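# Lay the bench rod across the salt-spray cabinet's rail notches

## Task

Pick up the white rod lying on the bench and set it across the salt-spray cabinet's chamber, at right angles to the chamber and next to the two rods already there, with each of its two ends seated in a notch of the rails. The fog collector must still be upright afterwards, and the gripper must have released the rod at the end.

## Robot and tools

ROBOT. There are two 6-joint arms, left_arm and right_arm, each with a two-finger gripper and a wrist camera. The base positions in the scene frame are: left_arm at (+0.036, +0.355, 0) m with quat_wxyz (+0.998, 0, 0, -0.063), and right_arm at (+0.018, -0.258, 0) m with quat_wxyz (+1.000, 0, 0, +0.013). The scene frame has its origin on the table top midway between the arms. +z is up, +x points out over the table, and left_arm sits on the +y side. The arm names do not tell you which side of an image something is on.

JOINTS. Every per-joint list, in commands and in results, uses this order: waist (joint1), shoulder (joint2), elbow (joint3), wrist pitch (joint4), wrist yaw (joint5), wrist roll (joint6). Stated ranges in rad: waist -2.618 to 3.054, shoulder 0.000 to 3.142, elbow 0.000 to 3.142, wrist pitch -1.571 to 1.571, wrist yaw -1.571 to 1.571, wrist roll -2.094 to 2.094. A joint's true end stop may differ from these by up to 0.036 rad either way.

GRIPPER. The fingers point along the gripper's +z axis and close along its y axis. end_effector_position is the point between the pads, roughly 1 cm short of the fingertips. The pad gap is 0.094 m when fully open.

ROW FORMAT. A row always has 14 numbers in [-1, 1], even if only one arm moves. The first seven are left_arm's 6 joint values and then its opening. The last seven are the same for right_arm. Joint values are scaled relative offsets: 1.0 equals 1.202 rad for the waist, 1.258 for the shoulder, 1.238 for the elbow, 2.073 for wrist pitch, and 2.022 for wrist yaw and for wrist roll. Opening is absolute: +1 is fully open and -1 is closed.

execute_actions(actions). The argument is a list of actions, and each action is a list of up to 15 rows. Each row runs for one 1/30 s control step. If an action has fewer than 15 rows, its last row repeats until 15 steps have passed, so one action lasts 0.5 s. Within an action, every row's joint offsets count from the angles the joints had when that action began, not from the row before. For the first action of a call, that means the last angles reported in this scene. An empty list just returns the current state and images.

REFUSALS. If any joint is asked to go more than 0.036 rad beyond its range, that action is refused for both arms. If any action is malformed, or the first action fails this check, the whole call is refused and nothing moves. A joint pushed past its real end is stopped there, and the result may say "joint sent to its limit". If that line is missing, you still cannot assume the joint has room left.

move(target, speed, blocking).
- target: one 14-number row. Its offsets count from the "Joint positions" in the latest result that shows them, not from where the arm is when the move starts.
- speed: in rad/s, 0.01 to 2, default 0.5. It applies to whichever joint has the farthest to go.
- How it moves: all joints finish together along paths lasting 0.5 to 10 s, so the gripper travels in a curve. The paths ignore obstacles and the other arm.
- Contact: faster moves hit harder, and aiming past a contact presses harder.
- blocking=false: the call returns after 0.5 s while the move continues. Until a result shows the move has ended, call wait or stop before sending any new rows or moves.
- Result line "move:" gives the ending (done, off_target, moving, held, fault), limits=held or limits=none, and each arm's joint farthest from its target.

wait(seconds). Takes 0 to 10 s. The arms hold their last command, and the wait returns early if a running move ends. stop() brakes a running move; the arm needs room to stop, and the fingers keep moving. zoom_image(camera, region) gives a closer look at cam_left_wrist or cam_right_wrist, with region = [x0, y0, x1, y1] in pixels from the top-left corner, at most 504 by 504. read_manual(section) returns only licence text. finished_scene(scene) ends the scene whose number you pass and reports whether the task succeeded. It cannot be undone.

RESULTS. The state line gives each gripper's position in m and its quat_wxyz in the scene frame. These readings drift more at long reach. "Joint positions" and "Joint velocities" list each arm's six joints, then the finger gap in m. "Joint targets" shows what the joints are currently driven toward. grip_measured is the measured opening on the command scale, and each gripper's reading can be off by about 1 mm. "joint command not followed" means a clearance check altered some joint targets; the rest of the row still ran. Also watch for FAULT, OVER-TEMPERATURE FAULT and MOTOR HOT lines.

MOTION LIMITS. On each step a joint's target may lead its measured angle by at most 0.202 rad (waist), 0.258 (shoulder), 0.238 (elbow), 0.573 (wrist pitch) and 0.522 (wrist yaw and roll). Targets that would move the gripper more than 70 mm are scaled back. A large offset therefore takes several actions, and an unfinished motion must be commanded again. Sending zero offsets can let an arm sag. To hold an arm in place, first send offsets back to the angles you want, then send zeros, adding more if a joint is still short.

GRASPING. Command an opening about 0.03 below grip_measured for a firm hold; less than that gives a lighter hold. Pads push about 50 to 62 N, and they can push harder at first contact. Something may briefly tug on the held rod or shove loose objects.

CAMERAS. cam_left_wrist and cam_right_wrist are both 504x504. Their calibration (K, distortion, T_world_to_cam) was supplied. Their poses follow the arm joints and may be off by about 0.5 degrees and 2.5 mm.

AVOID. Do not knock anything off the table, and do not topple the fog collector. Do not drop the rod, slam into things or push hard. Do not let the arms collide or press on each other. Motors heat while holding loads: 75 °C gives a warning, 90 °C halts that arm for 10 s, and at 100 °C the arm goes limp and falls.

Each tool is called after "Emit:" by a JSON object that holds its "name" and its "arguments", one argument or row to a line.

## Session

Emit:
{"name": "execute_actions", "arguments": {
  "actions": []
}}

Scene clock: 0.00 s.
left_arm: end_effector_position=(+0.3648, +0.2053, +0.3026) grip_measured=+1.000 end_effector_quat_wxyz=(+0.241, +0.628, +0.687, +0.273) | right_arm: end_effector_position=(+0.5066, -0.5714, +0.2081) grip_measured=+1.000 end_effector_quat_wxyz=(+0.386, +0.529, +0.624, -0.426)
Joint names: [waist, shoulder, elbow, wrist pitch, wrist yaw, wrist roll]
Joint positions: left_arm=[-0.54   1.493  1.706 -1.2   -0.494  0.967  0.094] | right_arm=[-0.321  2.357  2.179 -0.667  1.1    0.655  0.094]
Joint velocities: left_arm=[ 0.017 -0.007 -0.002  0.081  0.022 -0.066  0.   ] | right_arm=[-0.002 -0.017 -0.027 -0.037  0.007  0.022  0.   ]
Motor temperatures (°C, as the motors report them): left_arm=[23 21 21 22 22 23] | right_arm=[23 22 21 22 21 23]
Joint targets: left_arm=[-0.540 1.486 1.713 -1.202 -0.492 0.960] | right_arm=[-0.321 2.339 2.191 -0.665 1.115 0.657]

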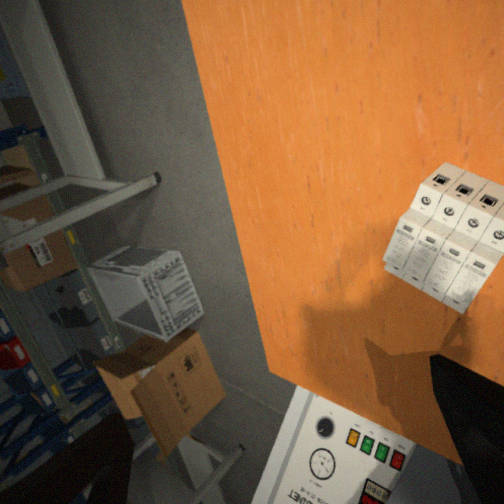

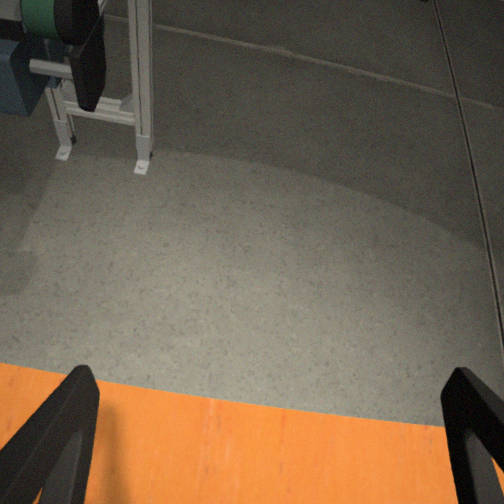

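Emit:
{"name": "move", "arguments": {
  "target": [0.948,0.006,0.237,-0.096,0.244,-0.478,1,0.267,-0.681,-0.145,-0.354,-0.544,-0.324,1],
  "speed": 1.0
}}

Scene clock: 61.50 s.
left_arm: end_effector_position=(+0.3390, +0.5132, +0.3539) grip_measured=+1.000 end_effector_quat_wxyz=(+0.317, -0.218, +0.919, +0.084) | right_arm: end_effector_position=(+0.3607, -0.2520, +0.3605) grip_measured=+1.000 end_effector_quat_wxyz=(+0.335, -0.005, +0.942, +0.000)
Joint names: [waist, shoulder, elbow, wrist pitch, wrist yaw, wrist roll]
Joint positions: left_arm=[ 0.596  1.493  1.978 -1.388 -0.013  0.01   0.094] | right_arm=[-0.006  1.499  2.005 -1.393  0.009  0.006  0.094]
Joint velocities: left_arm=[-0.012 -0.042  0.017 -0.037 -0.007  0.007  0.   ] | right_arm=[-0.002 -0.022  0.007  0.081 -0.037  0.066  0.   ]
Motor temperatures (°C, as the motors report them): left_arm=[23 24 24 25 23 23] | right_arm=[23 30 23 24 21 23]
Joint targets: left_arm=[0.599 1.501 2.000 -1.399 -0.000 0.000] | right_arm=[0.000 1.500 2.000 -1.401 0.000 -0.000]
move: off_target (left_arm); limits=none; left_arm: farthest joint: the elbow, 0.022 radians from its target (0.293 radians at the start); right_arm: farthest joint: the wrist yaw, 0.009 radians from its target (1.100 radians at the start)
camera_calibration (this result's frames):
cam_left_wrist: T_world_to_cam=[[0.289038, -0.935608, -0.20272, 0.461286], [-0.940431, -0.237902, -0.242882, 0.575409], [0.179014, 0.260847, -0.948637, 0.259942], [0, 0, 0, 1]] pos_world=[0.36127, 0.500669, 0.479859]
cam_right_wrist: T_world_to_cam=[[0.0337219, -0.999245, 0.0192811, -0.266849], [-0.999252, -0.0333445, 0.0195726, 0.384482], [-0.0189149, -0.0199268, -0.999623, 0.468746], [0, 0, 0, 1]] pos_world=[0.402059, -0.244487, 0.466189]

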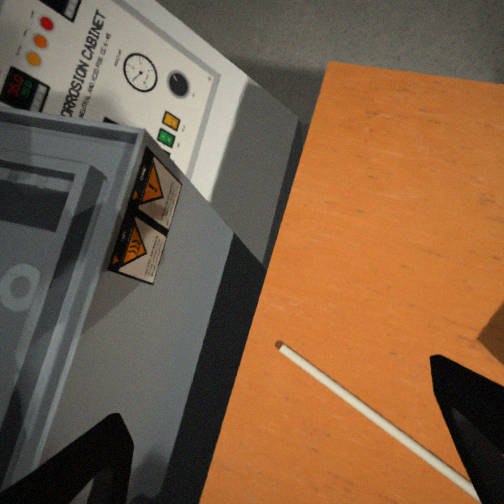

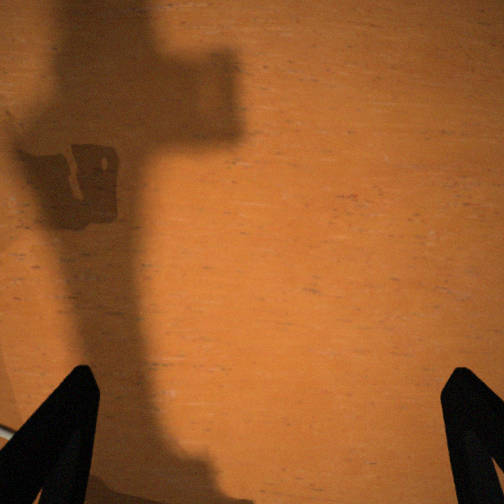

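Emit:
{"name": "move", "arguments": {
  "target": [0.5,0.05,0.02,0.09,0,0,1,0.37,0,0,0,0,0,1],
  "speed": 1.0
}}

Scene clock: 80.23 s.
left_arm: end_effector_position=(+0.2180, +0.6965, +0.3644) grip_measured=+1.000 end_effector_quat_wxyz=(+0.326, -0.470, +0.795, +0.203) | right_arm: end_effector_position=(+0.3253, -0.1067, +0.3605) grip_measured=+1.000 end_effector_quat_wxyz=(+0.327, -0.211, +0.918, +0.073)
Joint names: [waist, shoulder, elbow, wrist pitch, wrist yaw, wrist roll]
Joint positions: left_arm=[ 1.196  1.546  1.978 -1.214 -0.015  0.009  0.094] | right_arm=[ 0.433  1.499  2.005 -1.393  0.009  0.005  0.094]
Joint velocities: left_arm=[-0.007  0.007  0.022 -0.037  0.007  0.022  0.   ] | right_arm=[-0.002 -0.002  0.002  0.037  0.007 -0.022  0.   ]
Motor temperatures (°C, as the motors report them): left_arm=[23 23 25 26 23 23] | right_arm=[23 27 23 24 21 23]
Joint targets: left_arm=[1.197 1.556 2.003 -1.201 -0.013 0.010] | right_arm=[0.438 1.499 2.005 -1.393 0.009 0.006]
move: off_target (left_arm); limits=none; left_arm: farthest joint: the elbow, 0.025 radians from its target (0.025 radians at the start); right_arm: farthest joint: the waist, 0.006 radians from its target (0.445 radians at the start)
camera_calibration (this result's frames):
cam_left_wrist: T_world_to_cam=[[0.77986, -0.585197, -0.222178, 0.325951], [-0.623681, -0.696207, -0.355414, 0.798947], [0.0533054, 0.415741, -0.90792, 0.148511], [0, 0, 0, 1]] pos_world=[0.236175, 0.685236, 0.491212]
cam_right_wrist: T_world_to_cam=[[0.455576, -0.889983, 0.019517, -0.246187], [-0.890153, -0.455225, 0.0199604, 0.273321], [-0.0088798, -0.0264665, -0.99961, 0.466944], [0, 0, 0, 1]] pos_world=[0.359601, -0.082321, 0.466111]

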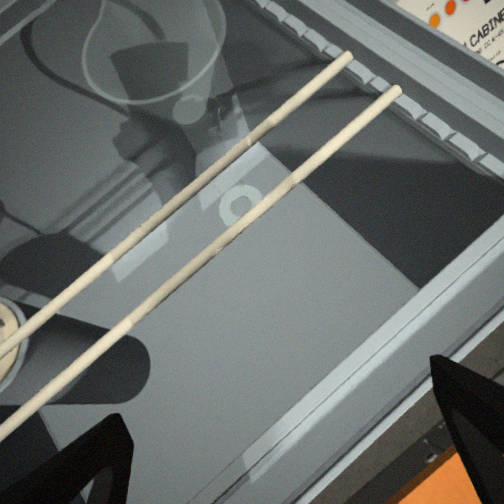

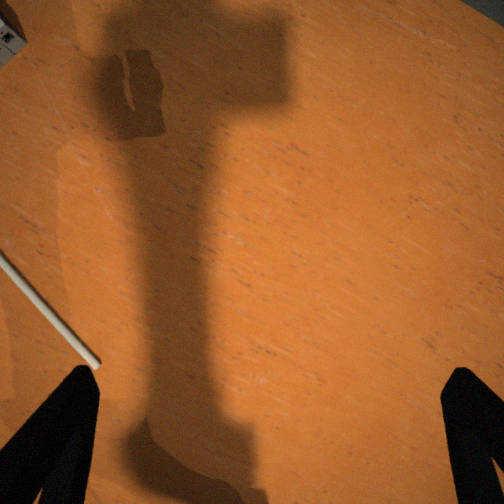

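Emit:
{"name": "zoom_image", "arguments": {
  "camera": "cam_left_wrist",
  "region": [240, 0, 504, 220]
}}

Emit:
{"name": "zoom_image", "arguments": {
  "camera": "cam_left_wrist",
  "region": [0, 220, 260, 504]
}}

Region (240, 0, 504, 220) of cam_left_wrist's 504x504 image, scaled by 1.909, with more detail than that image has.

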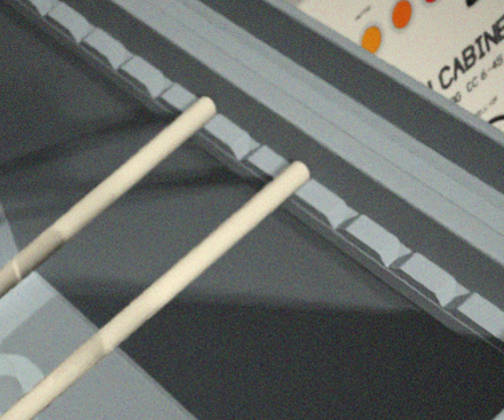

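Region (0, 220, 260, 504) of cam_left_wrist's 504x504 image, scaled by 1.775, with more detail than that image has; it fills the left 461 columns of this view, and the rest is white.

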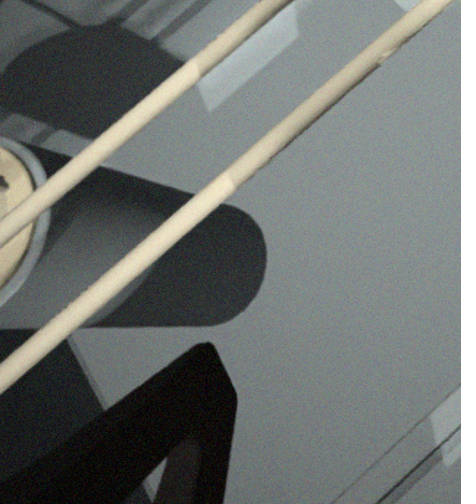

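Emit:
{"name": "move", "arguments": {
  "target": [0.4,0.03,0.02,0.0,0,0,1,-0.2,0,0,0,0,0,1],
  "speed": 1.0
}}

Scene clock: 109.77 s.
left_arm: end_effector_position=(+0.0391, +0.7491, +0.3541) grip_measured=+1.000 end_effector_quat_wxyz=(-0.259, +0.649, -0.664, -0.267) | right_arm: end_effector_position=(+0.3520, -0.1819, +0.3605) grip_measured=+1.000 end_effector_quat_wxyz=(+0.333, -0.102, +0.937, +0.035)
Joint names: [waist, shoulder, elbow, wrist pitch, wrist yaw, wrist roll]
Joint positions: left_arm=[ 1.677  1.574  1.978 -1.213 -0.016  0.009  0.094] | right_arm=[ 0.199  1.499  2.005 -1.393  0.008  0.005  0.094]
Joint velocities: left_arm=[ 0.007 -0.012  0.012 -0.037  0.007  0.007  0.   ] | right_arm=[-0.002 -0.007 -0.007 -0.007  0.037  0.037  0.   ]
Motor temperatures (°C, as the motors report them): left_arm=[23 24 26 29 23 23] | right_arm=[23 25 22 24 21 23]
Joint targets: left_arm=[1.677 1.584 2.003 -1.214 -0.015 0.009] | right_arm=[0.193 1.499 2.005 -1.393 0.009 0.005]
move: off_target (left_arm); limits=none; left_arm: farthest joint: the elbow, 0.025 radians from its target (0.025 radians at the start); right_arm: farthest joint: the waist, 0.007 radians from its target (0.240 radians at the start)
camera_calibration (this result's frames):
cam_left_wrist: T_world_to_cam=[[0.961925, -0.162803, -0.219537, 0.169471], [-0.230198, -0.915611, -0.329643, 0.860091], [-0.147344, 0.367629, -0.918226, 0.174299], [0, 0, 0, 1]] pos_world=[0.0606548, 0.751023, 0.480774]
cam_right_wrist: T_world_to_cam=[[0.237791, -0.971132, 0.0189257, -0.263161], [-0.971202, -0.237419, 0.0199525, 0.331035], [-0.0148831, -0.0231252, -0.999622, 0.467916], [0, 0, 0, 1]] pos_world=[0.391043, -0.166149, 0.466114]

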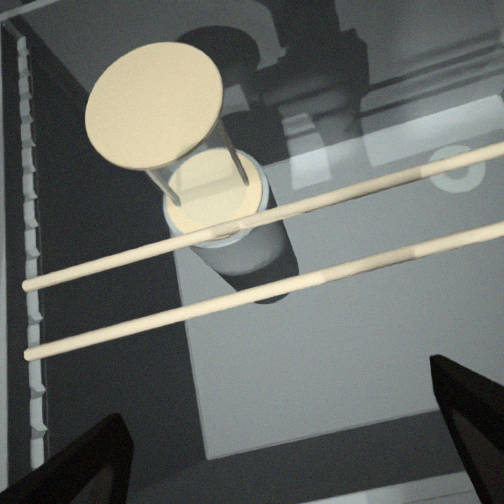

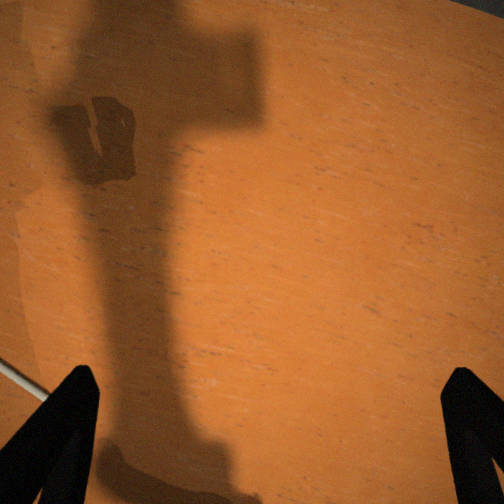

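Emit:
{"name": "zoom_image", "arguments": {
  "camera": "cam_left_wrist",
  "region": [0, 240, 130, 504]
}}

Emit:
{"name": "zoom_image", "arguments": {
  "camera": "cam_left_wrist",
  "region": [0, 0, 504, 504]
}}

Region (0, 240, 130, 504) of cam_left_wrist's 504x504 image, scaled by 1.909, with more detail than that image has; it fills the left 248 columns of this view, and the rest is white.

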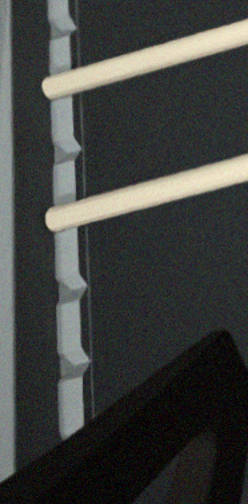

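Region (0, 0, 504, 504) of cam_left_wrist's 504x504 image, scaled by 1.000.

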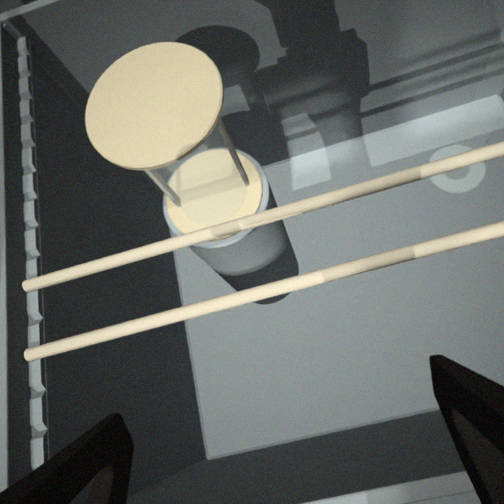

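Emit:
{"name": "move", "arguments": {
  "target": [-0.9,-0.05,-0.33,0.0,0.004,0.45,1,-0.4,0,0,0,0,0,1],
  "speed": 1.3
}}

Scene clock: 231.57 s.
left_arm: end_effector_position=(+0.3476, +0.5170, +0.2226) grip_measured=+1.000 end_effector_quat_wxyz=(+0.149, +0.216, +0.956, +0.132) | right_arm: end_effector_position=(+0.3501, -0.3430, +0.3605) grip_measured=+1.000 end_effector_quat_wxyz=(+0.332, +0.120, +0.934, -0.044)
Joint names: [waist, shoulder, elbow, wrist pitch, wrist yaw, wrist roll]
Joint positions: left_arm=[ 0.594  1.542  1.578 -1.207 -0.015  0.915  0.094] | right_arm=[-0.274  1.499  2.005 -1.393  0.008  0.005  0.094]
Joint velocities: left_arm=[ 0.017 -0.002  0.012 -0.022 -0.051 -0.081  0.   ] | right_arm=[-0.007 -0.002 -0.007 -0.007  0.081  0.007  0.   ]
Motor temperatures (°C, as the motors report them): left_arm=[23 25 28 31 23 23] | right_arm=[23 25 23 25 21 23]
Joint targets: left_arm=[0.595 1.511 1.569 -1.213 -0.008 0.919] | right_arm=[-0.281 1.499 2.005 -1.393 0.008 0.005]
move: off_target (left_arm); limits=none; left_arm: farthest joint: the shoulder, 0.030 radians from its target (0.063 radians at the start); right_arm: farthest joint: the waist, 0.007 radians from its target (0.481 radians at the start)
camera_calibration (this result's frames):
cam_left_wrist: T_world_to_cam=[[-0.559616, -0.724181, -0.40298, 0.666001], [-0.827559, 0.514379, 0.224855, 0.0202426], [0.0444482, 0.459322, -0.887157, 0.0633674], [0, 0, 0, 1]] pos_world=[0.38664, 0.442787, 0.32005]
cam_right_wrist: T_world_to_cam=[[-0.231496, -0.972652, 0.0189257, -0.255333], [-0.972545, 0.231859, 0.0199525, 0.452342], [-0.0237949, -0.0137872, -0.999622, 0.470485], [0, 0, 0, 1]] pos_world=[0.392009, -0.346743, 0.466114]

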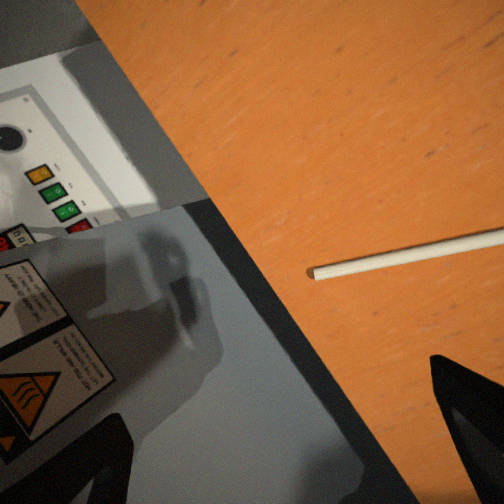

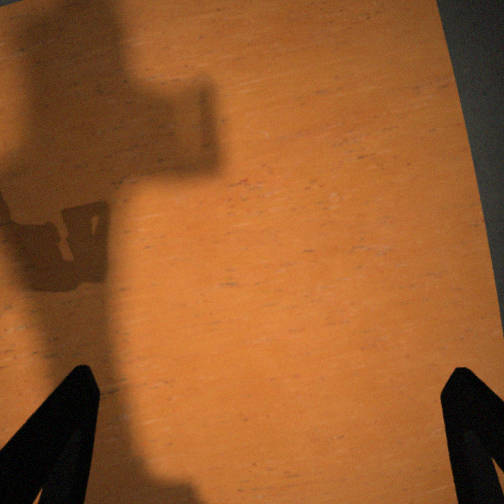

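Emit:
{"name": "zoom_image", "arguments": {
  "camera": "cam_left_wrist",
  "region": [280, 220, 400, 320]
}}

Region (280, 220, 400, 320) of cam_left_wrist's 504x504 image, scaled by 4.200, with more detail than that image has.

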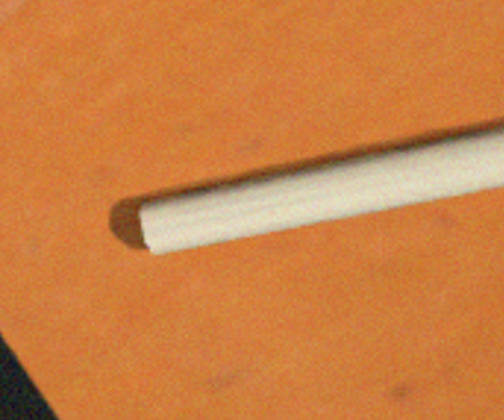

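Emit:
{"name": "move", "arguments": {
  "target": [-0.638,-0.08,-0.395,0.0,0.007,0.336,1,0,0,0,0,0,0,1],
  "speed": 1.3
}}

Scene clock: 244.87 s.
left_arm: end_effector_position=(+0.2691, +0.2874, +0.0996) grip_measured=+1.000 end_effector_quat_wxyz=(-0.004, +0.808, +0.589, +0.005) | right_arm: end_effector_position=(+0.3501, -0.3430, +0.3605) grip_measured=+1.000 end_effector_quat_wxyz=(+0.332, +0.120, +0.934, -0.044)
Joint names: [waist, shoulder, elbow, wrist pitch, wrist yaw, wrist roll]
Joint positions: left_arm=[-0.169  1.469  1.097 -1.198 -0.012  1.587  0.094] | right_arm=[-0.274  1.499  2.005 -1.393  0.008  0.005  0.094]
Joint velocities: left_arm=[-0.012  0.007 -0.012  0.022  0.022 -0.007  0.   ] | right_arm=[-0.007 -0.022 -0.002 -0.007  0.022 -0.081  0.   ]
Motor temperatures (°C, as the motors report them): left_arm=[23 27 27 30 23 23] | right_arm=[23 25 23 25 21 23]
Joint targets: left_arm=[-0.173 1.441 1.089 -1.207 -0.000 1.594] | right_arm=[-0.274 1.499 2.005 -1.393 0.008 0.005]
move: off_target (left_arm); limits=none; left_arm: farthest joint: the shoulder, 0.028 radians from its target (0.100 radians at the start); right_arm: farthest joint: the waist, 0.000 radians from its target (0.000 radians at the start)
camera_calibration (this result's frames):
cam_left_wrist: T_world_to_cam=[[-0.845921, 0.531781, -0.0403293, 0.0861837], [0.473209, 0.783319, 0.403094, -0.344078], [0.245948, 0.321902, -0.91427, 0.0511725], [0, 0, 0, 1]] pos_world=[0.22314, 0.20722, 0.188957]
cam_right_wrist: T_world_to_cam=[[-0.231496, -0.972652, 0.0189257, -0.255333], [-0.972545, 0.231859, 0.0199525, 0.452342], [-0.0237949, -0.0137872, -0.999622, 0.470485], [0, 0, 0, 1]] pos_world=[0.392009, -0.346743, 0.466114]

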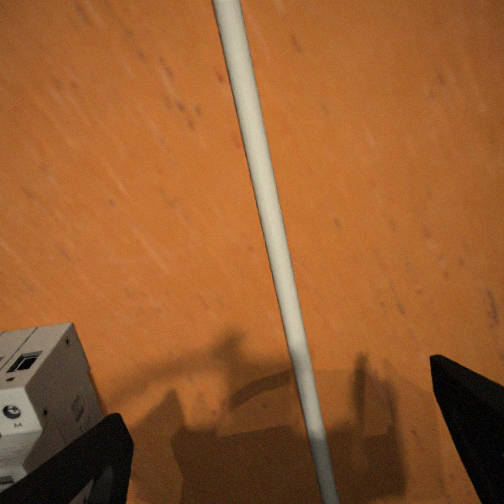

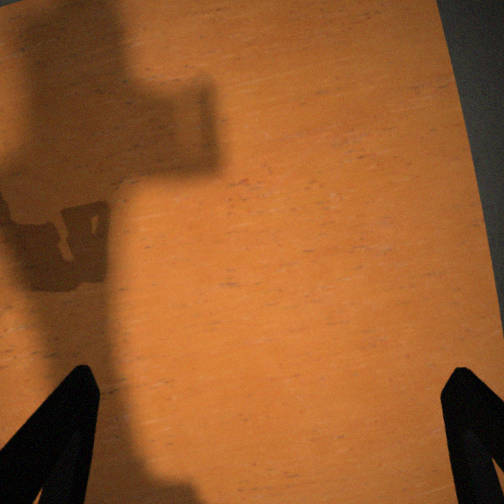

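Emit:
{"name": "move", "arguments": {
  "target": [-0.007,0.023,-0.197,0.141,0.01,0.011,0,0,0,0,0,0,0,1],
  "speed": 0.6
}}

Scene clock: 269.97 s.
left_arm: end_effector_position=(+0.2665, +0.2882, +0.0392) grip_measured=+0.002 end_effector_quat_wxyz=(+0.011, +0.812, +0.583, +0.016) | right_arm: end_effector_position=(+0.3501, -0.3430, +0.3605) grip_measured=+1.000 end_effector_quat_wxyz=(+0.332, +0.120, +0.934, -0.044)
Joint names: [waist, shoulder, elbow, wrist pitch, wrist yaw, wrist roll]
Joint positions: left_arm=[-0.169  1.484  0.861 -0.91  -0.012  1.602  0.047] | right_arm=[-0.274  1.499  2.005 -1.393  0.008  0.005  0.094]
Joint velocities: left_arm=[-0.002  0.007 -0.002  0.051 -0.007  0.037 -0.   ] | right_arm=[-0.002 -0.012 -0.002  0.007  0.022  0.037  0.   ]
Motor temperatures (°C, as the motors report them): left_arm=[23 27 26 28 23 23] | right_arm=[23 25 23 26 21 23]
Joint targets: left_arm=[-0.178 1.499 0.853 -0.906 0.008 1.609] | right_arm=[-0.274 1.499 2.005 -1.393 0.008 0.005]
move: done; limits=none; left_arm: farthest joint: the wrist yaw, 0.020 radians from its target (0.020 radians at the start); right_arm: farthest joint: the waist, 0.000 radians from its target (0.000 radians at the start)
camera_calibration (this result's frames):
cam_left_wrist: T_world_to_cam=[[-0.835583, 0.543979, -0.0767278, 0.076332], [0.470302, 0.780504, 0.411861, -0.317876], [0.28393, 0.308059, -0.908011, -0.0100799], [0, 0, 0, 1]] pos_world=[0.216142, 0.209686, 0.127625]
cam_right_wrist: T_world_to_cam=[[-0.231496, -0.972652, 0.0189257, -0.255333], [-0.972545, 0.231859, 0.0199525, 0.452342], [-0.0237949, -0.0137872, -0.999622, 0.470485], [0, 0, 0, 1]] pos_world=[0.392009, -0.346743, 0.466114]

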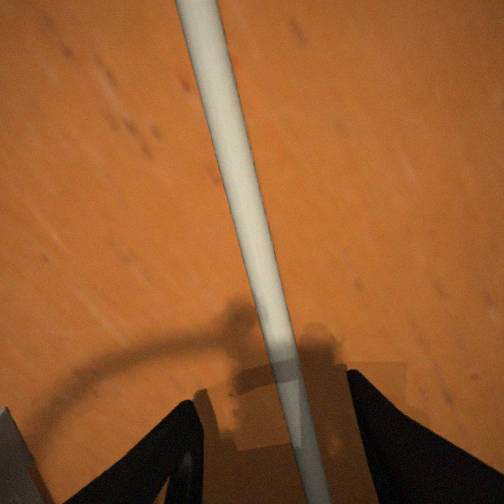

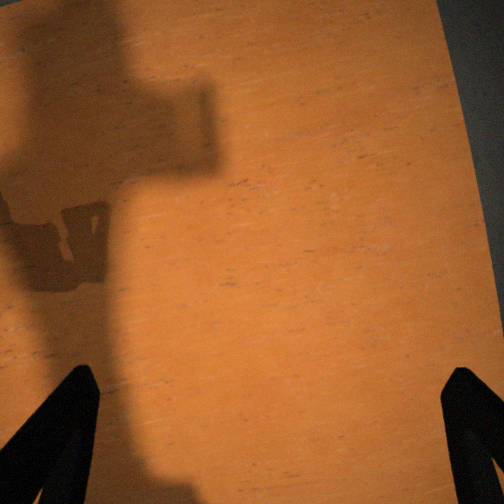

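Emit:
{"name": "move", "arguments": {
  "target": [-0.004,0.060,-0.035,0.030,0.018,0.003,0,0,0,0,0,0,0,1],
  "speed": 0.3
}}

Scene clock: 293.37 s.
left_arm: end_effector_position=(+0.2627, +0.2864, +0.0180) grip_measured=+0.002 end_effector_quat_wxyz=(+0.002, +0.813, +0.583, -0.001) | right_arm: end_effector_position=(+0.3501, -0.3430, +0.3605) grip_measured=+1.000 end_effector_quat_wxyz=(+0.332, +0.120, +0.934, -0.044)
Joint names: [waist, shoulder, elbow, wrist pitch, wrist yaw, wrist roll]
Joint positions: left_arm=[-0.169  1.545  0.827 -0.851  0.003  1.602  0.047] | right_arm=[-0.274  1.499  2.005 -1.393  0.008  0.005  0.094]
Joint velocities: left_arm=[ 0.007  0.007  0.002 -0.007  0.022  0.022  0.   ] | right_arm=[ 0.002 -0.002  0.002  0.037  0.037 -0.007  0.   ]
Motor temperatures (°C, as the motors report them): left_arm=[23 25 26 27 23 23] | right_arm=[23 25 23 26 21 23]
Joint targets: left_arm=[-0.174 1.560 0.818 -0.847 0.024 1.608] | right_arm=[-0.274 1.499 2.005 -1.393 0.008 0.005]
move: off_target (left_arm); limits=none; left_arm: farthest joint: the wrist yaw, 0.021 radians from its target (0.037 radians at the start); right_arm: farthest joint: the waist, 0.000 radians from its target (0.000 radians at the start)
camera_calibration (this result's frames):
cam_left_wrist: T_world_to_cam=[[-0.837651, 0.5443, -0.0455859, 0.0723611], [0.48685, 0.781856, 0.389458, -0.310336], [0.247624, 0.304037, -0.919915, -0.0167436], [0, 0, 0, 1]] pos_world=[0.215847, 0.208343, 0.108759]
cam_right_wrist: T_world_to_cam=[[-0.231496, -0.972652, 0.0189257, -0.255333], [-0.972545, 0.231859, 0.0199525, 0.452342], [-0.0237949, -0.0137872, -0.999622, 0.470485], [0, 0, 0, 1]] pos_world=[0.392009, -0.346743, 0.466114]

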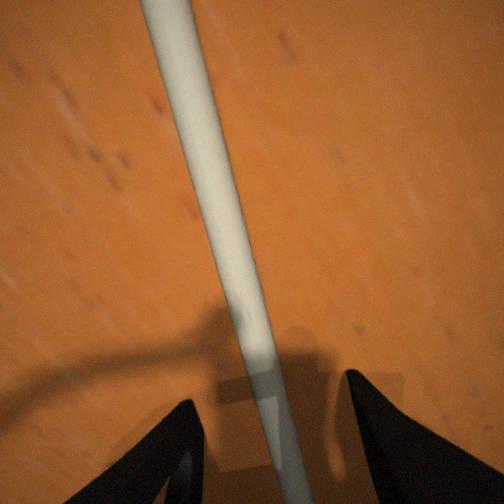

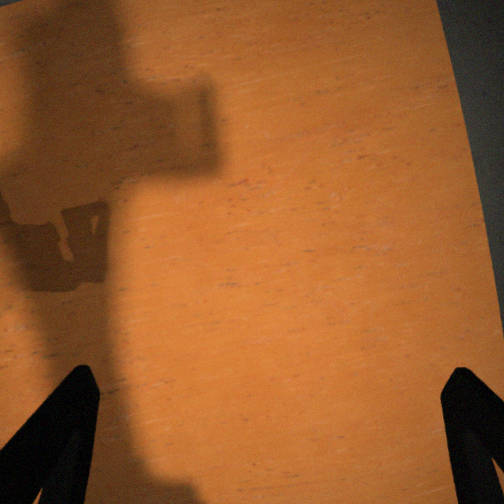

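Emit:
{"name": "move", "arguments": {
  "target": [0,0.0215,-0.023,0.017,0,0,0,0,0,0,0,0,0,1],
  "speed": 0.1
}}

Scene clock: 298.53 s.
left_arm: end_effector_position=(+0.2658, +0.2855, +0.0165) grip_measured=+0.002 end_effector_quat_wxyz=(+0.008, +0.813, +0.583, +0.004) | right_arm: end_effector_position=(+0.3501, -0.3430, +0.3605) grip_measured=+1.000 end_effector_quat_wxyz=(+0.332, +0.120, +0.934, -0.044)
Joint names: [waist, shoulder, elbow, wrist pitch, wrist yaw, wrist roll]
Joint positions: left_arm=[-0.169  1.545  0.82  -0.828  0.003  1.602  0.047] | right_arm=[-0.274  1.499  2.005 -1.393  0.008  0.005  0.094]
Joint velocities: left_arm=[-0.012 -0.007 -0.007 -0.066 -0.037 -0.022  0.001] | right_arm=[ 0.002  0.002  0.012 -0.007 -0.022 -0.007  0.   ]
Motor temperatures (°C, as the motors report them): left_arm=[23 25 26 27 23 23] | right_arm=[23 25 23 26 21 23]
Joint targets: left_arm=[-0.169 1.572 0.798 -0.816 0.003 1.602] | right_arm=[-0.274 1.499 2.005 -1.393 0.008 0.005]
move: off_target (left_arm); limits=none; left_arm: farthest joint: the shoulder, 0.027 radians from its target (0.027 radians at the start); right_arm: farthest joint: the waist, 0.000 radians from its target (0.000 radians at the start)
camera_calibration (this result's frames):
cam_left_wrist: T_world_to_cam=[[-0.836835, 0.544052, -0.0609557, 0.0754532], [0.48085, 0.783679, 0.39323, -0.309499], [0.261707, 0.299758, -0.917417, -0.0211597], [0, 0, 0, 1]] pos_world=[0.217502, 0.20784, 0.106891]
cam_right_wrist: T_world_to_cam=[[-0.231496, -0.972652, 0.0189257, -0.255333], [-0.972545, 0.231859, 0.0199525, 0.452342], [-0.0237949, -0.0137872, -0.999622, 0.470485], [0, 0, 0, 1]] pos_world=[0.392009, -0.346743, 0.466114]

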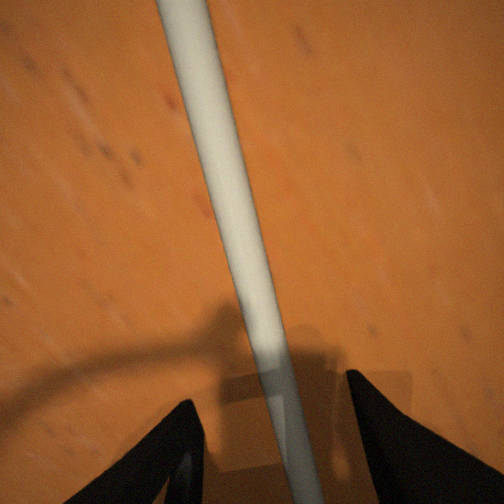

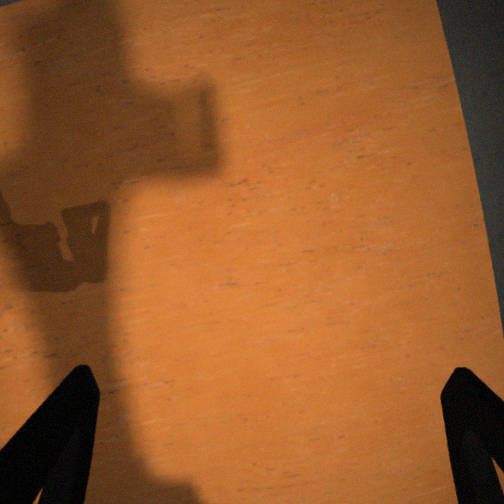

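Emit:
{"name": "move", "arguments": {
  "target": [0,0.008,-0.006,0,0,0,-0.84,0,0,0,0,0,0,1],
  "speed": 0.1
}}

Scene clock: 308.83 s.
left_arm: end_effector_position=(+0.2680, +0.2848, +0.0166) grip_measured=-0.824 end_effector_quat_wxyz=(+0.012, +0.813, +0.583, +0.007) | right_arm: end_effector_position=(+0.3501, -0.3430, +0.3605) grip_measured=+1.000 end_effector_quat_wxyz=(+0.332, +0.120, +0.934, -0.044)
Joint names: [waist, shoulder, elbow, wrist pitch, wrist yaw, wrist roll]
Joint positions: left_arm=[-0.169  1.545  0.82  -0.819  0.003  1.602  0.008] | right_arm=[-0.274  1.499  2.005 -1.393  0.008  0.005  0.094]
Joint velocities: left_arm=[-0.007 -0.007 -0.012 -0.022 -0.022  0.051  0.   ] | right_arm=[-0.012  0.007  0.007  0.007  0.022  0.081  0.   ]
Motor temperatures (°C, as the motors report them): left_arm=[23 25 26 27 23 23] | right_arm=[23 25 23 26 21 23]
Joint targets: left_arm=[-0.169 1.555 0.813 -0.828 0.004 1.602] | right_arm=[-0.274 1.499 2.005 -1.393 0.008 0.005]
move: done; limits=none; left_arm: farthest joint: the shoulder, 0.010 radians from its target (0.010 radians at the start); right_arm: farthest joint: the waist, 0.000 radians from its target (0.000 radians at the start)
camera_calibration (this result's frames):
cam_left_wrist: T_world_to_cam=[[-0.836237, 0.54387, -0.0700972, 0.0777722], [0.477252, 0.784772, 0.395427, -0.309452], [0.270071, 0.297217, -0.915819, -0.0230451], [0, 0, 0, 1]] pos_world=[0.218947, 0.207401, 0.106712]
cam_right_wrist: T_world_to_cam=[[-0.231496, -0.972652, 0.0189257, -0.255333], [-0.972545, 0.231859, 0.0199525, 0.452342], [-0.0237949, -0.0137872, -0.999622, 0.470485], [0, 0, 0, 1]] pos_world=[0.392009, -0.346743, 0.466114]

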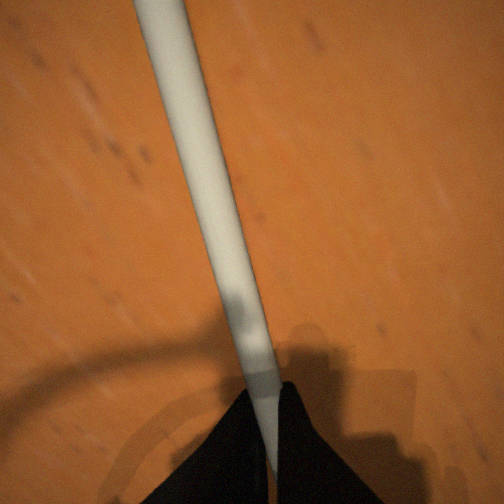

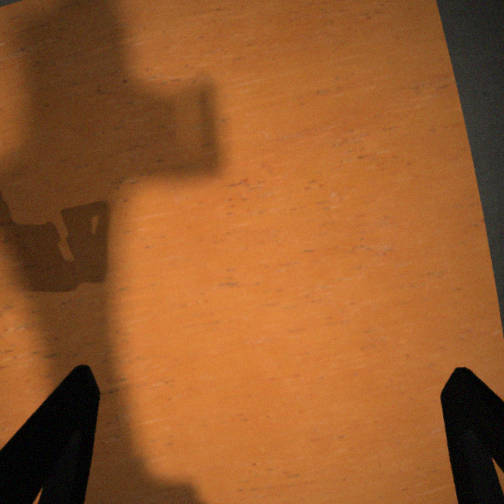

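Emit:
{"name": "move", "arguments": {
  "target": [0,-0.066,0.129,-0.113,0,0,-0.858,0,0,0,0,0,0,1],
  "speed": 0.25
}}

Scene clock: 351.87 s.
left_arm: end_effector_position=(+0.2673, +0.2853, +0.0606) grip_measured=-0.833 end_effector_quat_wxyz=(+0.004, +0.813, +0.583, +0.001) | right_arm: end_effector_position=(+0.3501, -0.3430, +0.3605) grip_measured=+1.000 end_effector_quat_wxyz=(+0.332, +0.120, +0.934, -0.044)
Joint names: [waist, shoulder, elbow, wrist pitch, wrist yaw, wrist roll]
Joint positions: left_arm=[-0.169  1.491  0.958 -1.031  0.002  1.602  0.008] | right_arm=[-0.274  1.499  2.005 -1.393  0.008  0.005  0.094]
Joint velocities: left_arm=[-0.017  0.002  0.002 -0.007  0.051 -0.007  0.   ] | right_arm=[ 0.002  0.007 -0.012  0.007  0.007  0.051  0.   ]
Motor temperatures (°C, as the motors report them): left_arm=[23 25 26 26 23 23] | right_arm=[23 25 23 26 21 23]
Joint targets: left_arm=[-0.169 1.462 0.980 -1.053 0.003 1.602] | right_arm=[-0.274 1.499 2.005 -1.393 0.008 0.005]
move: off_target (left_arm); limits=none; left_arm: farthest joint: the shoulder, 0.029 radians from its target (0.083 radians at the start); right_arm: farthest joint: the waist, 0.000 radians from its target (0.000 radians at the start)
camera_calibration (this result's frames):
cam_left_wrist: T_world_to_cam=[[-0.837355, 0.544263, -0.0511253, 0.0790478], [0.484434, 0.782124, 0.391925, -0.327819], [0.253296, 0.303413, -0.918576, 0.0202571], [0, 0, 0, 1]] pos_world=[0.219867, 0.207226, 0.151129]
cam_right_wrist: T_world_to_cam=[[-0.231496, -0.972652, 0.0189257, -0.255333], [-0.972545, 0.231859, 0.0199525, 0.452342], [-0.0237949, -0.0137872, -0.999622, 0.470485], [0, 0, 0, 1]] pos_world=[0.392009, -0.346743, 0.466114]

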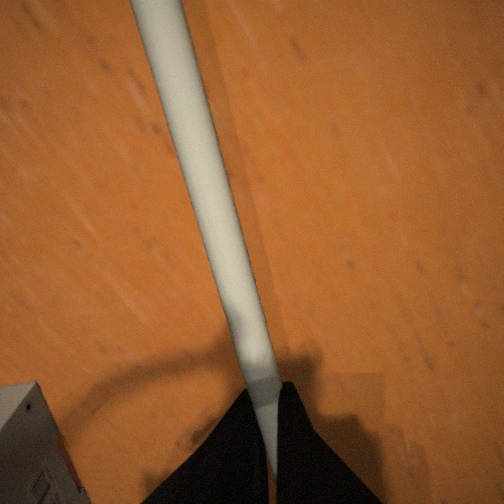

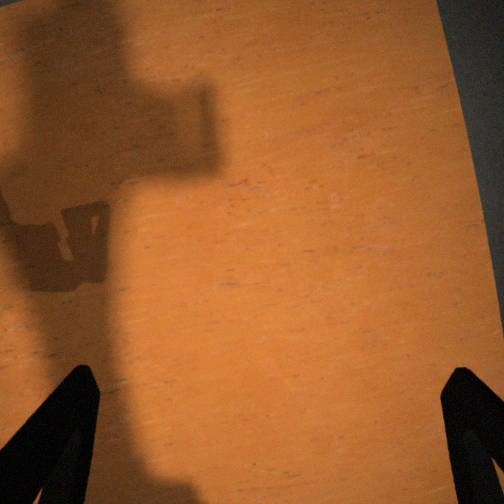

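Emit:
{"name": "move", "arguments": {
  "target": [0,-0.091,0.573,-0.186,0,0,-0.865,0,0,0,0,0,0,1],
  "speed": 0.7
}}

Scene clock: 389.63 s.
left_arm: end_effector_position=(+0.3212, +0.2721, +0.2718) grip_measured=-0.833 end_effector_quat_wxyz=(+0.162, +0.794, +0.571, +0.133) | right_arm: end_effector_position=(+0.3501, -0.3430, +0.3605) grip_measured=+1.000 end_effector_quat_wxyz=(+0.332, +0.120, +0.934, -0.044)
Joint names: [waist, shoulder, elbow, wrist pitch, wrist yaw, wrist roll]
Joint positions: left_arm=[-0.169  1.394  1.649 -1.403 -0.015  1.602  0.008] | right_arm=[-0.274  1.499  2.005 -1.393  0.008  0.005  0.094]
Joint velocities: left_arm=[-0.012  0.002 -0.002  0.007  0.007  0.007 -0.001] | right_arm=[-0.007  0.007  0.002 -0.037 -0.007 -0.051  0.   ]
Motor temperatures (°C, as the motors report them): left_arm=[23 27 28 25 23 23] | right_arm=[23 25 23 26 21 23]
Joint targets: left_arm=[-0.169 1.376 1.667 -1.417 0.002 1.602] | right_arm=[-0.274 1.499 2.005 -1.393 0.008 0.005]
move: done; limits=none; left_arm: farthest joint: the shoulder, 0.018 radians from its target (0.111 radians at the start); right_arm: farthest joint: the waist, 0.000 radians from its target (0.000 radians at the start)
camera_calibration (this result's frames):
cam_left_wrist: T_world_to_cam=[[-0.74104, 0.51575, -0.429955, 0.221955], [0.305747, 0.829273, 0.467787, -0.402459], [0.597811, 0.215192, -0.772214, 0.0781732], [0, 0, 0, 1]] pos_world=[0.240795, 0.202453, 0.344062]
cam_right_wrist: T_world_to_cam=[[-0.231496, -0.972652, 0.0189257, -0.255333], [-0.972545, 0.231859, 0.0199525, 0.452342], [-0.0237949, -0.0137872, -0.999622, 0.470485], [0, 0, 0, 1]] pos_world=[0.392009, -0.346743, 0.466114]

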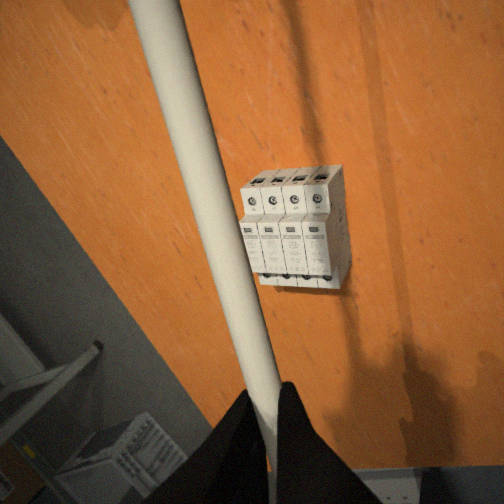

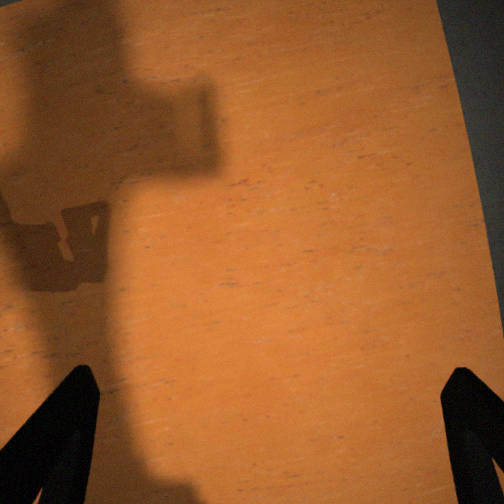

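Emit:
{"name": "move", "arguments": {
  "target": [0.70,0,0,0,-0.02,-0.08,-0.865,0,0,0,0,0,0,1],
  "speed": 0.7
}}

Emit:
{"name": "move", "arguments": {
  "target": [0.63,0,0,0,-0.025,-0.08,-0.865,0,0,0,0,0,0,1],
  "speed": 0.7
}}

Scene clock: 398.20 s.
left_arm: end_effector_position=(+0.2842, +0.5185, +0.2721) grip_measured=-0.832 end_effector_quat_wxyz=(+0.090, +0.424, +0.881, +0.192) | right_arm: end_effector_position=(+0.3501, -0.3430, +0.3605) grip_measured=+1.000 end_effector_quat_wxyz=(+0.332, +0.120, +0.934, -0.044)
Joint names: [waist, shoulder, elbow, wrist pitch, wrist yaw, wrist roll]
Joint positions: left_arm=[ 0.668  1.394  1.649 -1.403 -0.059  1.453  0.008] | right_arm=[-0.274  1.499  2.005 -1.393  0.008  0.005  0.094]
Joint velocities: left_arm=[ 0.012 -0.002 -0.002  0.022 -0.022 -0.037 -0.001] | right_arm=[-0.012 -0.002  0.017 -0.037  0.022 -0.051  0.   ]
Motor temperatures (°C, as the motors report them): left_arm=[23 26 28 26 23 23] | right_arm=[23 25 23 26 21 23]
Joint targets: left_arm=[0.672 1.394 1.649 -1.402 -0.055 1.441] | right_arm=[-0.274 1.499 2.005 -1.393 0.008 0.005]
move: done; limits=none; left_arm: farthest joint: the wrist roll, 0.012 radians from its target (0.162 radians at the start); right_arm: farthest joint: the waist, 0.000 radians from its target (0.000 radians at the start)
camera_calibration (this result's frames):
cam_left_wrist: T_world_to_cam=[[-0.829787, -0.344384, -0.439151, 0.54124], [-0.534722, 0.715894, 0.448963, -0.29288], [0.15977, 0.607368, -0.778189, -0.0297602], [0, 0, 0, 1]] pos_world=[0.297259, 0.414141, 0.34602]
cam_right_wrist: T_world_to_cam=[[-0.231496, -0.972652, 0.0189257, -0.255333], [-0.972545, 0.231859, 0.0199525, 0.452342], [-0.0237949, -0.0137872, -0.999622, 0.470485], [0, 0, 0, 1]] pos_world=[0.392009, -0.346743, 0.466114]

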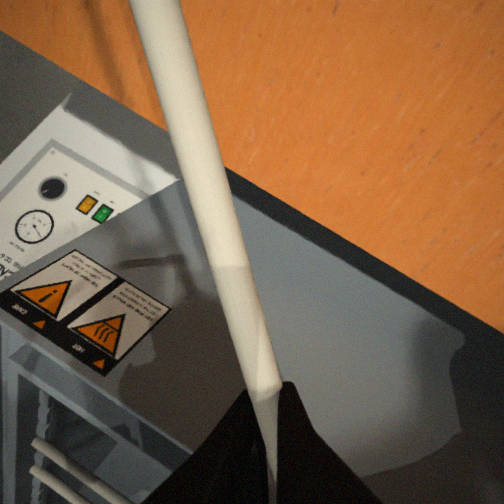

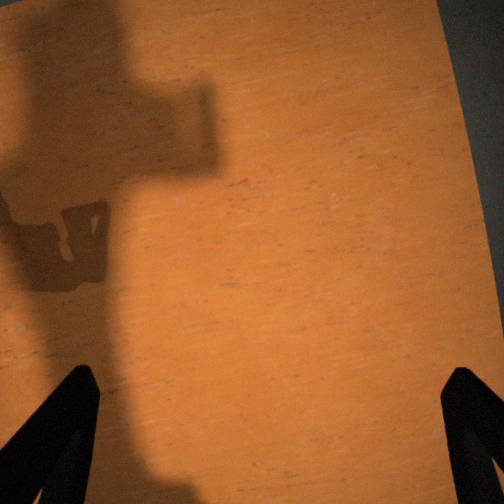

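Scene clock: 399.87 s.
left_arm: end_effector_position=(+0.0960, +0.6466, +0.2728) grip_measured=-0.832 end_effector_quat_wxyz=(+0.004, -0.008, +0.976, +0.217) | right_arm: end_effector_position=(+0.3501, -0.3430, +0.3605) grip_measured=+1.000 end_effector_quat_wxyz=(+0.332, +0.120, +0.934, -0.044)
Joint names: [waist, shoulder, elbow, wrist pitch, wrist yaw, wrist roll]
Joint positions: left_arm=[ 1.422  1.394  1.649 -1.403 -0.112  1.303  0.008] | right_arm=[-0.274  1.499  2.005 -1.393  0.008  0.005  0.094]
Joint velocities: left_arm=[-0.007 -0.017  0.002 -0.037  0.007 -0.007  0.001] | right_arm=[-0.002 -0.002  0.002 -0.022 -0.066  0.007  0.   ]
Motor temperatures (°C, as the motors report them): left_arm=[23 26 28 26 23 23] | right_arm=[23 25 23 26 21 23]
Joint targets: left_arm=[1.425 1.394 1.649 -1.403 -0.110 1.291] | right_arm=[-0.274 1.499 2.005 -1.393 0.008 0.005]
move: done; limits=none; left_arm: farthest joint: the wrist roll, 0.012 radians from its target (0.161 radians at the start); right_arm: farthest joint: the waist, 0.000 radians from its target (0.000 radians at the start)
camera_calibration (this result's frames):
cam_left_wrist: T_world_to_cam=[[-0.229741, -0.862268, -0.451346, 0.710111], [-0.900247, 0.0120523, 0.435212, 0.00838168], [-0.36983, 0.506309, -0.779023, 0.0394704], [0, 0, 0, 1]] pos_world=[0.185284, 0.592221, 0.347606]
cam_right_wrist: T_world_to_cam=[[-0.231496, -0.972652, 0.0189257, -0.255333], [-0.972545, 0.231859, 0.0199525, 0.452342], [-0.0237949, -0.0137872, -0.999622, 0.470485], [0, 0, 0, 1]] pos_world=[0.392009, -0.346743, 0.466114]

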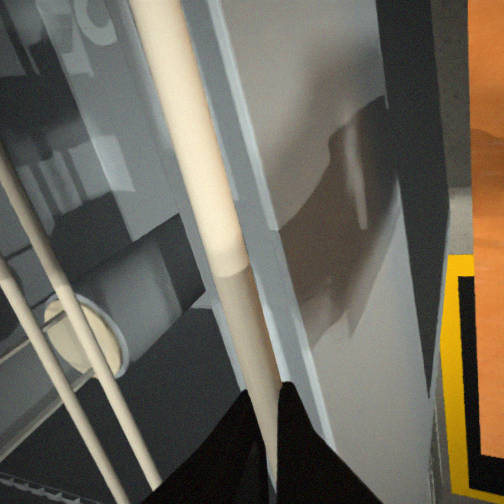

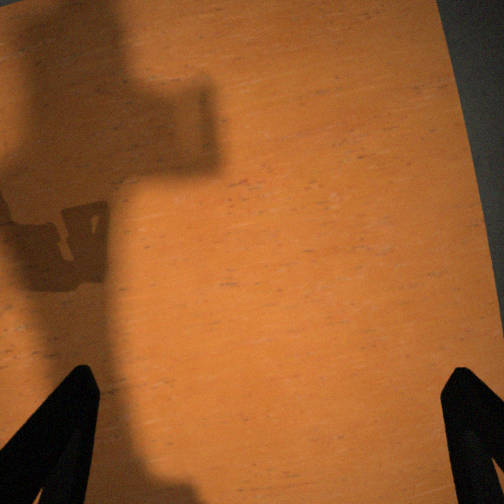

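Emit:
{"name": "move", "arguments": {
  "target": [0,0.472,0.498,-0.032,-0.01,-0.019,-0.865,0.99,0.324,-0.375,0.966,-0.152,0,1],
  "speed": 0.8
}}

Scene clock: 470.80 s.
left_arm: end_effector_position=(+0.1308, +0.7811, +0.2504) grip_measured=-0.832 end_effector_quat_wxyz=(-0.009, -0.022, +0.981, +0.193) | right_arm: end_effector_position=(+0.3211, +0.2556, +0.3836) grip_measured=+1.000 end_effector_quat_wxyz=(+0.641, -0.385, +0.502, +0.435)
Joint names: [waist, shoulder, elbow, wrist pitch, wrist yaw, wrist roll]
Joint positions: left_arm=[ 1.422  1.981  2.237 -1.459 -0.129  1.276  0.008] | right_arm=[ 0.922  1.915  1.54   0.587 -0.296  0.005  0.094]
Joint velocities: left_arm=[ 0.002 -0.002 -0.002 -0.022  0.051 -0.022  0.   ] | right_arm=[ 0.002  0.007  0.007  0.007 -0.022 -0.037  0.   ]
Motor temperatures (°C, as the motors report them): left_arm=[23 26 28 27 23 23] | right_arm=[23 26 23 26 21 23]
Joint targets: left_arm=[1.422 1.988 2.266 -1.469 -0.132 1.265] | right_arm=[0.916 1.906 1.540 0.610 -0.299 0.005]
move: off_target (left_arm, right_arm); limits=none; left_arm: farthest joint: the elbow, 0.028 radians from its target (0.616 radians at the start); right_arm: farthest joint: the wrist pitch, 0.023 radians from its target (2.002 radians at the start)
camera_calibration (this result's frames):
cam_left_wrist: T_world_to_cam=[[-0.210023, -0.889783, -0.405187, 0.831337], [-0.89223, 0.00497336, 0.451554, 0.0482367], [-0.39977, 0.456357, -0.794936, 0.0137036], [0, 0, 0, 1]] pos_world=[0.223116, 0.733215, 0.325959]
cam_right_wrist: T_world_to_cam=[[0.941028, -0.327779, 0.0838315, -0.246458], [-0.0885509, -0.477758, -0.874017, 0.525415], [0.326536, 0.815051, -0.478609, -0.0230501], [0, 0, 0, 1]] pos_world=[0.285976, 0.189025, 0.468851]

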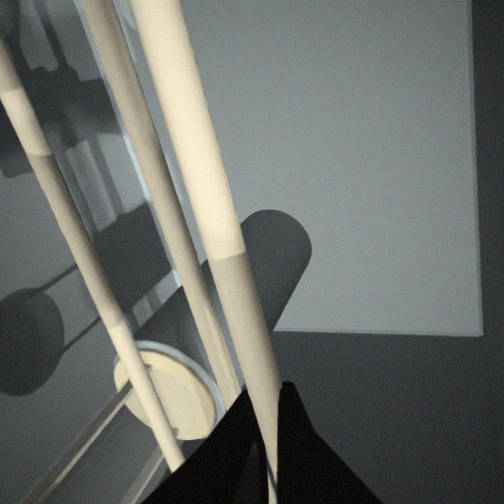

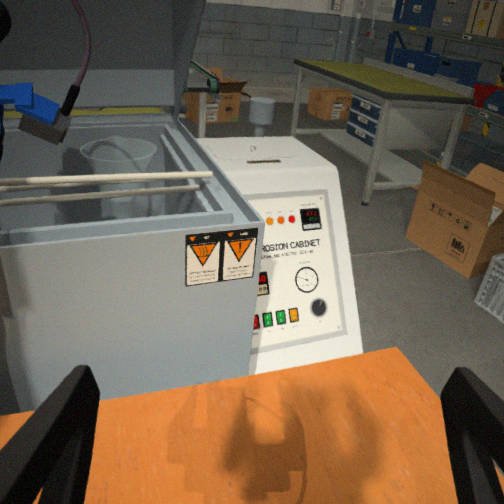

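Emit:
{"name": "zoom_image", "arguments": {
  "camera": "cam_right_wrist",
  "region": [100, 110, 280, 250]
}}

Region (100, 110, 280, 250) of cam_right_wrist's 504x504 image, scaled by 2.800, with more detail than that image has.

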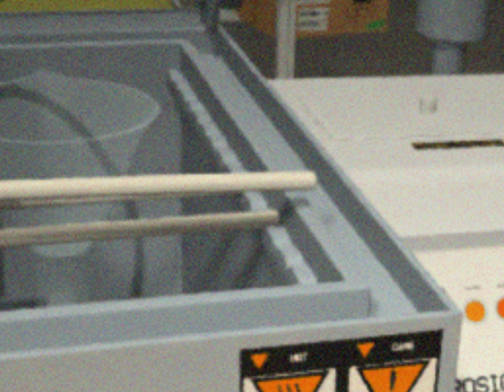

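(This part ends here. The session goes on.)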